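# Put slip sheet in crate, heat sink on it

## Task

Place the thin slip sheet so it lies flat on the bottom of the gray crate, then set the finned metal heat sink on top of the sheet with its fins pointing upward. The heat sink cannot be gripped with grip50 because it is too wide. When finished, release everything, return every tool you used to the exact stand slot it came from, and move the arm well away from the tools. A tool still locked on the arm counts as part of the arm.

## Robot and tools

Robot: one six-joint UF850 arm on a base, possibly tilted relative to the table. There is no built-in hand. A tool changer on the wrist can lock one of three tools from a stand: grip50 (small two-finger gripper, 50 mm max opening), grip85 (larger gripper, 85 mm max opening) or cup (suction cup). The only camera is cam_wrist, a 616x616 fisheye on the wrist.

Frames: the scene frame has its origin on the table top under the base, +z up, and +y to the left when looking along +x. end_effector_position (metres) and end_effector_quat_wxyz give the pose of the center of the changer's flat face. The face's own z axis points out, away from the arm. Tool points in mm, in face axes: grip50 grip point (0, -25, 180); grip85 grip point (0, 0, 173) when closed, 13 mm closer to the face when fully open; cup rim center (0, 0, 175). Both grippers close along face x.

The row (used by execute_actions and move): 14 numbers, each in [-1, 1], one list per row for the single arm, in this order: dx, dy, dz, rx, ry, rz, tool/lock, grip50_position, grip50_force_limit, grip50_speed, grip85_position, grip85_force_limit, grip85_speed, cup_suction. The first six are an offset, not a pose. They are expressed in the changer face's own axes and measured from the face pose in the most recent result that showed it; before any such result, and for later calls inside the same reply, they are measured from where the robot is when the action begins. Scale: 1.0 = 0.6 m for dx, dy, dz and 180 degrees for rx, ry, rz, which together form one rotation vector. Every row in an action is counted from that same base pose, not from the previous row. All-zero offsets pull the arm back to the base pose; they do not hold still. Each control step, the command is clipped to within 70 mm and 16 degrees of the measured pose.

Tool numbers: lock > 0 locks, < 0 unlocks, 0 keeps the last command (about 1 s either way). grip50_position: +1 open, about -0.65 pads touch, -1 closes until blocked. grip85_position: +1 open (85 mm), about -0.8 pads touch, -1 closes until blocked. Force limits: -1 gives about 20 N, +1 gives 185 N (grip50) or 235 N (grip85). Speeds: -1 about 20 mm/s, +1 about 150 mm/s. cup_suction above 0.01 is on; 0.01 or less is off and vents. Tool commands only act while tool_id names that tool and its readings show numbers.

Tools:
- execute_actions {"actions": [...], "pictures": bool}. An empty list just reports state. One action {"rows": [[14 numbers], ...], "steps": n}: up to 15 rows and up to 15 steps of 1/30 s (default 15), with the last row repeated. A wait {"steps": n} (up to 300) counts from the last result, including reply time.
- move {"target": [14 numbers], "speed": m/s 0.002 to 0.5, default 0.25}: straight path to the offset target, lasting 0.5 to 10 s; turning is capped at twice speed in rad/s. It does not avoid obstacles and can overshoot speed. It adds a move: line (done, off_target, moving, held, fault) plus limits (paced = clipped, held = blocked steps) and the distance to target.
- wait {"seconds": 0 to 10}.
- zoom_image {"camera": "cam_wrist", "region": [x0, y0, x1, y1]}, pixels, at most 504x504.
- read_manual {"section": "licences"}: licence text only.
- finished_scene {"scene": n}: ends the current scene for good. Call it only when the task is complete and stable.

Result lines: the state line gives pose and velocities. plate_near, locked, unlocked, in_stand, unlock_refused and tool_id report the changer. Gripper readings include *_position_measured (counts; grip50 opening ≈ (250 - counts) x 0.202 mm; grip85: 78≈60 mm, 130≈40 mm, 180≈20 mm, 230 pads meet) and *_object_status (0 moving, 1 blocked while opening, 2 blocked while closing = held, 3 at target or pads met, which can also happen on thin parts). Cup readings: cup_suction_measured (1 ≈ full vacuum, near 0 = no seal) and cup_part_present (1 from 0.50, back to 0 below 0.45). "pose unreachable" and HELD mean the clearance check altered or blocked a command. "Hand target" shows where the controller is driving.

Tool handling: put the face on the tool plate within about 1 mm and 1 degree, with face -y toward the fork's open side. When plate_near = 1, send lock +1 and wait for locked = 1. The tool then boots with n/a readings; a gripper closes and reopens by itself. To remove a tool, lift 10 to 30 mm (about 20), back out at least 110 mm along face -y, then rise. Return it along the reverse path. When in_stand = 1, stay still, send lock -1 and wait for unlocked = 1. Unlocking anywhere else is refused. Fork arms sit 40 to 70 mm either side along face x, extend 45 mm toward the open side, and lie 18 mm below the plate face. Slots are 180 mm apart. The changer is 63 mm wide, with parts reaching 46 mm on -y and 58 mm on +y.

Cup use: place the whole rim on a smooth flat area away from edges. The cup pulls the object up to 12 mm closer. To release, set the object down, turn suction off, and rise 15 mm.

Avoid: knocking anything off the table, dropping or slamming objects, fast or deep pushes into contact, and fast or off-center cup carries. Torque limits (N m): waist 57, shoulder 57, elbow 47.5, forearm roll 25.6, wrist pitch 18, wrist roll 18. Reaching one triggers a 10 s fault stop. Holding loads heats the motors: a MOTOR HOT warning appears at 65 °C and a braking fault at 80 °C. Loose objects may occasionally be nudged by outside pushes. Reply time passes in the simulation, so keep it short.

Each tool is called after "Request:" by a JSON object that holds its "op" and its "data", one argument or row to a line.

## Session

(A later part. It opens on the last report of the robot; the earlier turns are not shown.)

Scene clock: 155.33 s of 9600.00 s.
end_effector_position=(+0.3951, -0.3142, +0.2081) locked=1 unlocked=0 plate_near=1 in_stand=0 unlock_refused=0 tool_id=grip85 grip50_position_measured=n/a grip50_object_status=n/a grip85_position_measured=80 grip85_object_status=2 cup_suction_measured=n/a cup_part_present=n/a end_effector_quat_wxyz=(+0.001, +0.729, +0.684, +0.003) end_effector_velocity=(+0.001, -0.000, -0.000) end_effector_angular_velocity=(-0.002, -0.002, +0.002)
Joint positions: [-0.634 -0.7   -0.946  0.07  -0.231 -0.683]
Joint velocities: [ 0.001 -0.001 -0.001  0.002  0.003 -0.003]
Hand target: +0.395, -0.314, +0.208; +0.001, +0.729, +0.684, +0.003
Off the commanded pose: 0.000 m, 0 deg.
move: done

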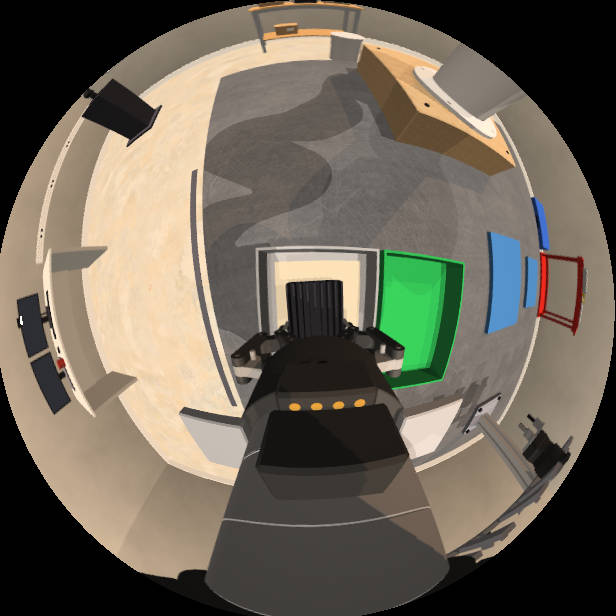

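Request:
{"op": "move", "data": {
  "target": [0,0,0.018,0,0,0,0,0,0,0,-1,0,-0.5,0],
  "speed": 0.01
}}

Request:
{"op": "move", "data": {
  "target": [0,0,0,0,0,0,0,0,0,0,0.7,0,-0.5,0]
}}

Request:
{"op": "move", "data": {
  "target": [0,0,-0.3,0.001,-0.001,-0.004,0,0,0,0,0.7,0,-0.5,0],
  "speed": 0.15
}}

Request:
{"op": "move", "data": {
  "target": [0.506,0.18,0,0,0,0,0,0,0,0,1,0,0,0]
}}

Scene clock: 159.77 s of 9600.00 s.
end_effector_position=(+0.3951, -0.3142, +0.1973) locked=1 unlocked=0 plate_near=1 in_stand=0 unlock_refused=0 tool_id=grip85 grip50_position_measured=n/a grip50_object_status=n/a grip85_position_measured=80 grip85_object_status=2 cup_suction_measured=n/a cup_part_present=n/a end_effector_quat_wxyz=(+0.001, +0.729, +0.684, +0.003) end_effector_velocity=(+0.000, -0.001, +0.000) end_effector_angular_velocity=(-0.002, -0.002, -0.001)
Joint positions: [-0.633 -0.724 -0.952  0.076 -0.213 -0.689]
Joint velocities: [-0.001  0.001 -0.001  0.001  0.001 -0.001]
Hand target: +0.395, -0.314, +0.197; +0.001, +0.729, +0.684, +0.003
Off the commanded pose: 0.000 m, 0 deg.
move: done

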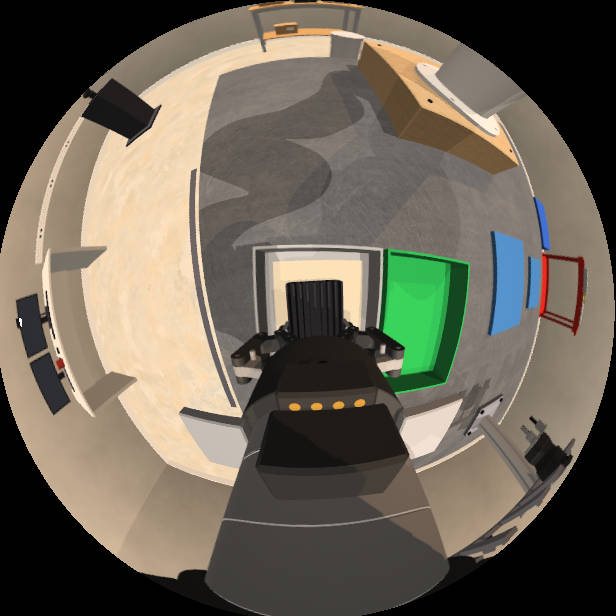

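Scene clock: 160.40 s of 9600.00 s.
end_effector_position=(+0.3952, -0.3142, +0.1973) locked=1 unlocked=0 plate_near=1 in_stand=0 unlock_refused=0 tool_id=grip85 grip50_position_measured=n/a grip50_object_status=n/a grip85_position_measured=41 grip85_object_status=0 cup_suction_measured=n/a cup_part_present=n/a end_effector_quat_wxyz=(+0.001, +0.729, +0.684, +0.003) end_effector_velocity=(+0.000, -0.000, +0.000) end_effector_angular_velocity=(-0.000, -0.001, +0.001)
Joint positions: [-0.633 -0.724 -0.952  0.076 -0.213 -0.689]
Joint velocities: [ 0.001  0.001 -0.     0.    -0.    -0.001]
Hand target: +0.395, -0.314, +0.197; +0.001, +0.729, +0.684, +0.003
Off the commanded pose: 0.000 m, 0 deg.
move: done

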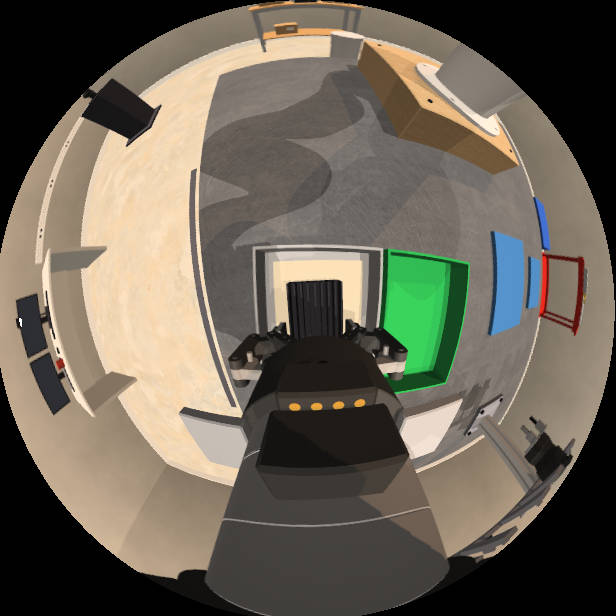

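Scene clock: 161.97 s of 9600.00 s.
end_effector_position=(+0.3936, -0.3142, +0.3771) locked=1 unlocked=0 plate_near=1 in_stand=0 unlock_refused=0 tool_id=grip85 grip50_position_measured=n/a grip50_object_status=n/a grip85_position_measured=41 grip85_object_status=3 cup_suction_measured=n/a cup_part_present=n/a end_effector_quat_wxyz=(+0.001, +0.725, +0.689, +0.001) end_effector_velocity=(+0.001, -0.001, +0.003) end_effector_angular_velocity=(-0.002, -0.003, +0.001)
Joint positions: [-0.638 -0.363 -0.944  0.021 -0.567 -0.65 ]
Joint velocities: [-0.001  0.004 -0.003 -0.    -0.003 -0.001]
Hand target: +0.394, -0.314, +0.378; +0.001, +0.725, +0.689, +0.001
Off the commanded pose: 0.001 m, 0 deg.
move: done

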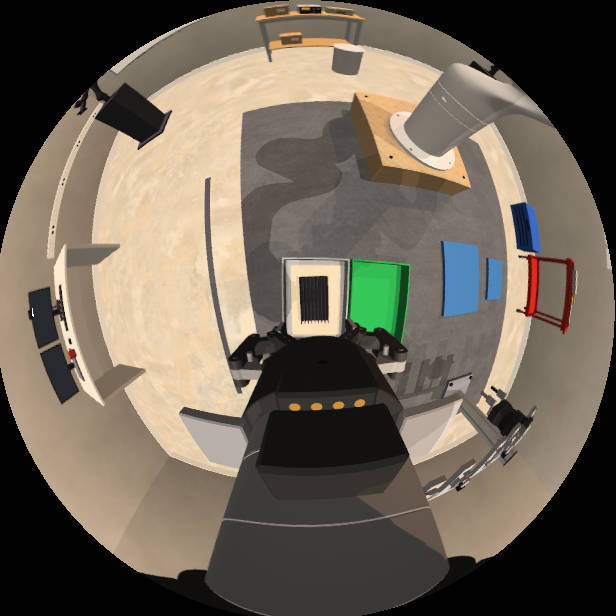

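Scene clock: 163.70 s of 9600.00 s.
end_effector_position=(+0.5163, -0.0162, +0.3771) locked=1 unlocked=0 plate_near=1 in_stand=0 unlock_refused=0 tool_id=grip85 grip50_position_measured=n/a grip50_object_status=n/a grip85_position_measured=3 grip85_object_status=3 cup_suction_measured=n/a cup_part_present=n/a end_effector_quat_wxyz=(+0.001, +0.725, +0.689, +0.000) end_effector_velocity=(+0.001, +0.003, +0.000) end_effector_angular_velocity=(-0.001, -0.001, +0.001)
Joint positions: [ 0.014 -0.383 -0.978  0.    -0.577  0.02 ]
Joint velocities: [ 0.006 -0.001 -0.003 -0.001 -0.     0.006]
Hand target: +0.516, -0.016, +0.377; +0.001, +0.725, +0.689, +0.000
Off the commanded pose: 0.001 m, 0 deg.
move: done

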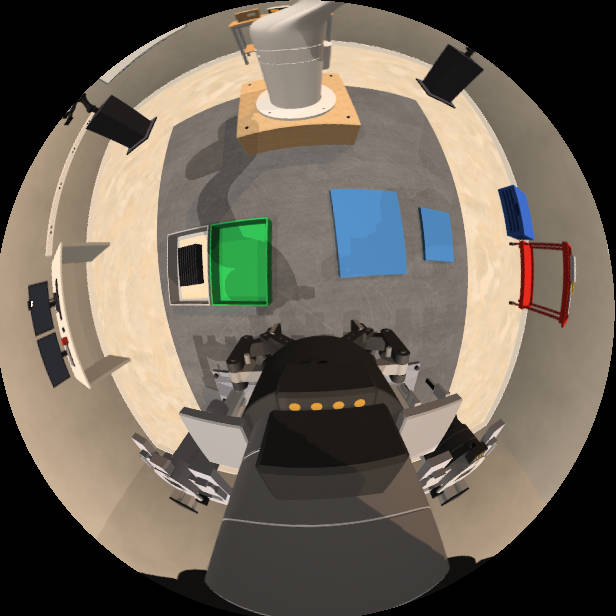

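Request:
{"op": "move", "data": {
  "target": [0,0.252,-0.006,0,0,0,0,0,0,0,1,0,0,0],
  "speed": 0.12
}}

Request:
{"op": "move", "data": {
  "target": [0,0,0.033,0,0,0,0,0,0,0,1,0,0,0],
  "speed": 0.03
}}

Request:
{"op": "move", "data": {
  "target": [0,0,0,0,0,0,-1,0,0,0,1,0,0,0]
}}

Request:
{"op": "wait", "data": {
  "seconds": 1
}}

Request:
{"op": "move", "data": {
  "target": [0,0,-0.035,0,0,0,0,0,0,0,1,0,0,0],
  "speed": 0.05
}}

Request:
{"op": "move", "data": {
  "target": [0,-0.35,-0.01,0,0,0,0,0,0,0,1,0,0,0]
}}

Scene clock: 170.53 s of 9600.00 s.
end_effector_position=(+0.6668, -0.0236, +0.3811) locked=1 unlocked=0 plate_near=1 in_stand=0 unlock_refused=0 tool_id=grip85 grip50_position_measured=n/a grip50_object_status=n/a grip85_position_measured=3 grip85_object_status=3 cup_suction_measured=n/a cup_part_present=n/a end_effector_quat_wxyz=(+0.001, +0.725, +0.689, +0.000) end_effector_velocity=(+0.001, -0.001, +0.000) end_effector_angular_velocity=(-0.000, -0.000, -0.002)
Joint positions: [ 0.01  -0.707 -1.487  0.    -0.763  0.016]
Joint velocities: [-0.001 -0.003 -0.005  0.    -0.002  0.001]
Hand target: +0.667, -0.024, +0.381; +0.001, +0.725, +0.689, +0.000
Off the commanded pose: 0.001 m, 0 deg.
move: done

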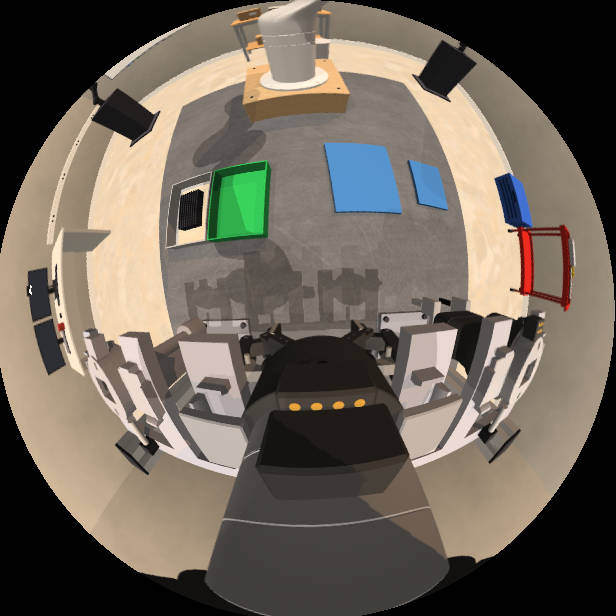

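Scene clock: 171.47 s of 9600.00 s.
end_effector_position=(+0.6672, -0.0237, +0.3624) locked=1 unlocked=0 plate_near=1 in_stand=1 unlock_refused=0 tool_id=grip85 grip50_position_measured=n/a grip50_object_status=n/a grip85_position_measured=3 grip85_object_status=3 cup_suction_measured=n/a cup_part_present=n/a end_effector_quat_wxyz=(+0.001, +0.725, +0.689, +0.001) end_effector_velocity=(-0.001, +0.001, -0.001) end_effector_angular_velocity=(-0.000, +0.003, +0.001)
Joint positions: [ 0.01  -0.73  -1.479  0.    -0.73   0.015]
Joint velocities: [ 0.001 -0.001  0.001 -0.    -0.     0.   ]
Hand target: +0.667, -0.024, +0.361; +0.001, +0.725, +0.689, +0.000
Off the commanded pose: 0.001 m, 0 deg.
move: done

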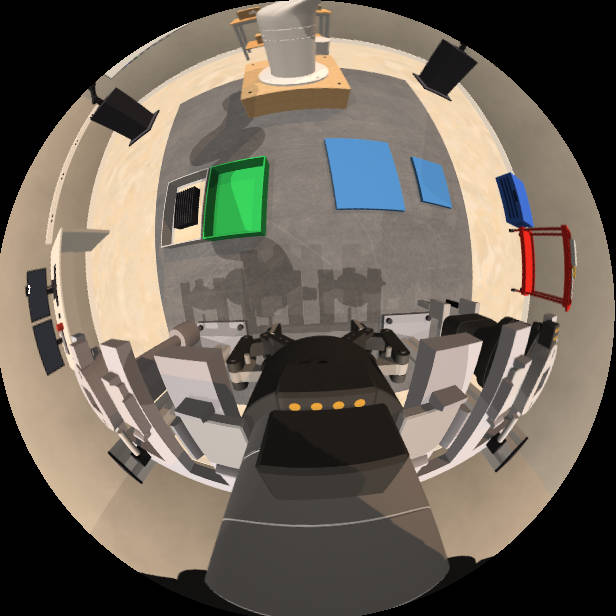

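Scene clock: 171.97 s of 9600.00 s.
end_effector_position=(+0.6671, -0.0237, +0.3622) locked=0 unlocked=0 plate_near=1 in_stand=1 unlock_refused=0 tool_id=none grip50_position_measured=n/a grip50_object_status=n/a grip85_position_measured=n/a grip85_object_status=n/a cup_suction_measured=n/a cup_part_present=n/a end_effector_quat_wxyz=(+0.001, +0.725, +0.689, +0.000) end_effector_velocity=(-0.000, +0.000, -0.001) end_effector_angular_velocity=(+0.000, +0.001, +0.000)
Joint positions: [ 0.01  -0.73  -1.479  0.    -0.731  0.015]
Joint velocities: [ 0.    -0.001 -0.     0.    -0.001  0.   ]
Hand target: +0.667, -0.024, +0.362; +0.001, +0.725, +0.689, +0.001
Off the commanded pose: 0.000 m, 0 deg.
move: done

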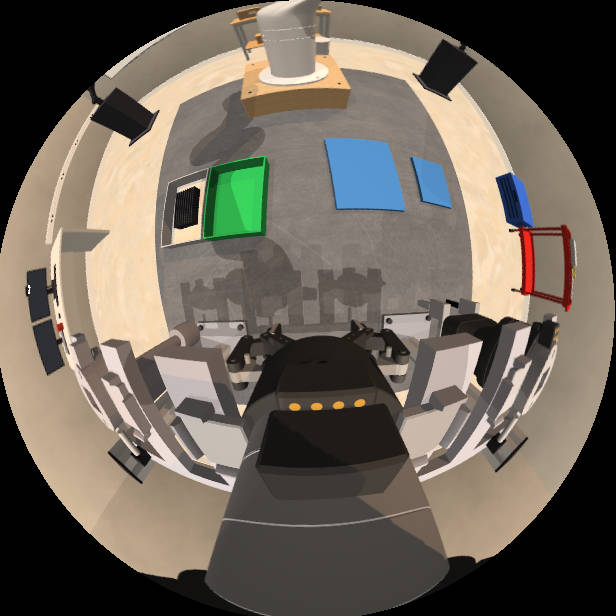

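Scene clock: 172.97 s of 9600.00 s.
end_effector_position=(+0.6672, -0.0237, +0.3623) locked=0 unlocked=1 plate_near=1 in_stand=1 unlock_refused=0 tool_id=none grip50_position_measured=n/a grip50_object_status=n/a grip85_position_measured=n/a grip85_object_status=n/a cup_suction_measured=n/a cup_part_present=n/a end_effector_quat_wxyz=(+0.001, +0.725, +0.689, +0.000) end_effector_velocity=(-0.000, -0.000, -0.000) end_effector_angular_velocity=(-0.000, +0.000, -0.001)
Joint positions: [ 0.01  -0.73  -1.479  0.    -0.73   0.015]
Joint velocities: [-0.    -0.     0.    -0.     0.     0.001]
Hand target: +0.667, -0.024, +0.362; +0.001, +0.725, +0.689, +0.001
Off the commanded pose: 0.000 m, 0 deg.
Steps of this call (steps 1 to 30: nothing new was sent). Readings (end_effector_position | what the end effector reports):
1: (+0.6671, -0.0237, +0.3622) | locked=0 unlocked=0 plate_near=1 in_stand=1 unlock_refused=0 tool_id=none grip50_position_measured=n/a grip50_object_status=n/a grip85_position_measured=n/a grip85_object_status=n/a cup_suction_measured=n/a cup_part_present=n/a
2: (+0.6671, -0.0237, +0.3622) | locked=0 unlocked=0 plate_near=1 in_stand=1 unlock_refused=0 tool_id=none grip50_position_measured=n/a grip50_object_status=n/a grip85_position_measured=n/a grip85_object_status=n/a cup_suction_measured=n/a cup_part_present=n/a
4: (+0.6671, -0.0237, +0.3622) | locked=0 unlocked=0 plate_near=1 in_stand=1 unlock_refused=0 tool_id=none grip50_position_measured=n/a grip50_object_status=n/a grip85_position_measured=n/a grip85_object_status=n/a cup_suction_measured=n/a cup_part_present=n/a
8: (+0.6671, -0.0237, +0.3622) | locked=0 unlocked=0 plate_near=1 in_stand=1 unlock_refused=0 tool_id=none grip50_position_measured=n/a grip50_object_status=n/a grip85_position_measured=n/a grip85_object_status=n/a cup_suction_measured=n/a cup_part_present=n/a
30: the state above

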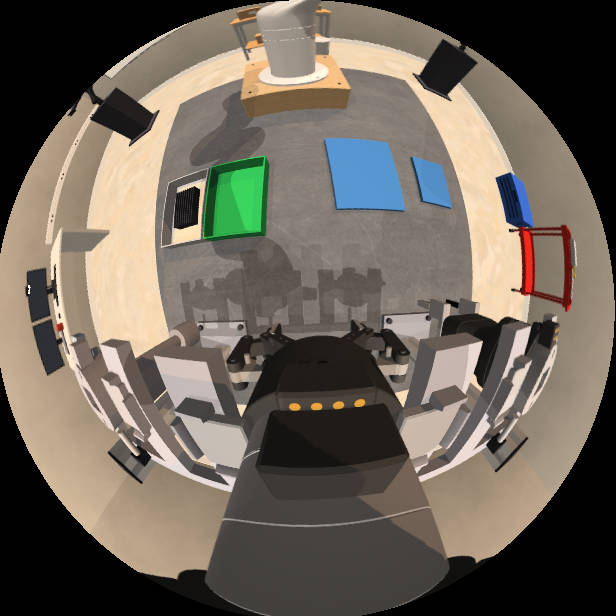

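Scene clock: 173.73 s of 9600.00 s.
end_effector_position=(+0.6670, -0.0237, +0.3831) locked=0 unlocked=1 plate_near=0 in_stand=0 unlock_refused=0 tool_id=none grip50_position_measured=n/a grip50_object_status=n/a grip85_position_measured=n/a grip85_object_status=n/a cup_suction_measured=n/a cup_part_present=n/a end_effector_quat_wxyz=(+0.001, +0.725, +0.689, +0.000) end_effector_velocity=(-0.000, -0.000, +0.000) end_effector_angular_velocity=(-0.000, +0.001, -0.001)
Joint positions: [ 0.01  -0.704 -1.489  0.    -0.766  0.015]
Joint velocities: [-0.001  0.    -0.    -0.    -0.002  0.   ]
Hand target: +0.667, -0.024, +0.383; +0.001, +0.725, +0.689, +0.000
Off the commanded pose: 0.000 m, 0 deg.
move: done

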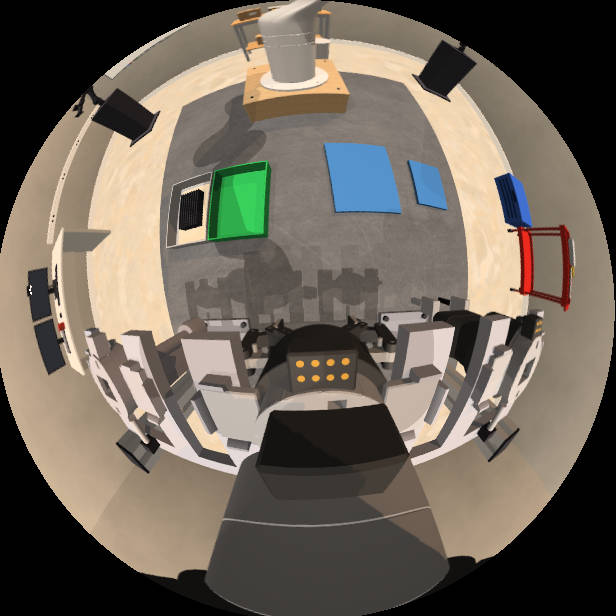

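Scene clock: 175.07 s of 9600.00 s.
end_effector_position=(+0.4578, -0.0133, +0.3884) locked=0 unlocked=1 plate_near=0 in_stand=0 unlock_refused=0 tool_id=none grip50_position_measured=n/a grip50_object_status=n/a grip85_position_measured=n/a grip85_object_status=n/a cup_suction_measured=n/a cup_part_present=n/a end_effector_quat_wxyz=(+0.001, +0.725, +0.689, +0.000) end_effector_velocity=(-0.002, +0.000, +0.001) end_effector_angular_velocity=(-0.000, +0.000, -0.002)
Joint positions: [ 0.016 -0.239 -0.815  0.    -0.558  0.022]
Joint velocities: [ 0.     0.006  0.006 -0.    -0.     0.002]
Hand target: +0.458, -0.013, +0.389; +0.001, +0.725, +0.689, +0.000
Off the commanded pose: 0.001 m, 0 deg.
move: done

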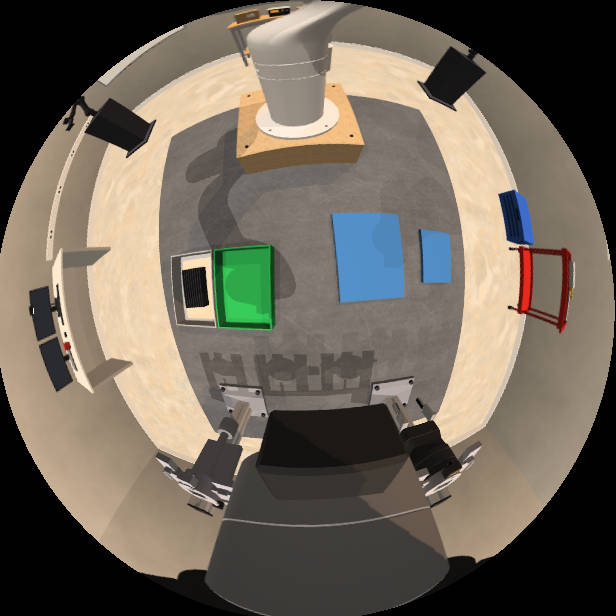

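Request:
{"op": "finished_scene", "data": {
  "scene": 1
}}

The scene is finished: the task was done.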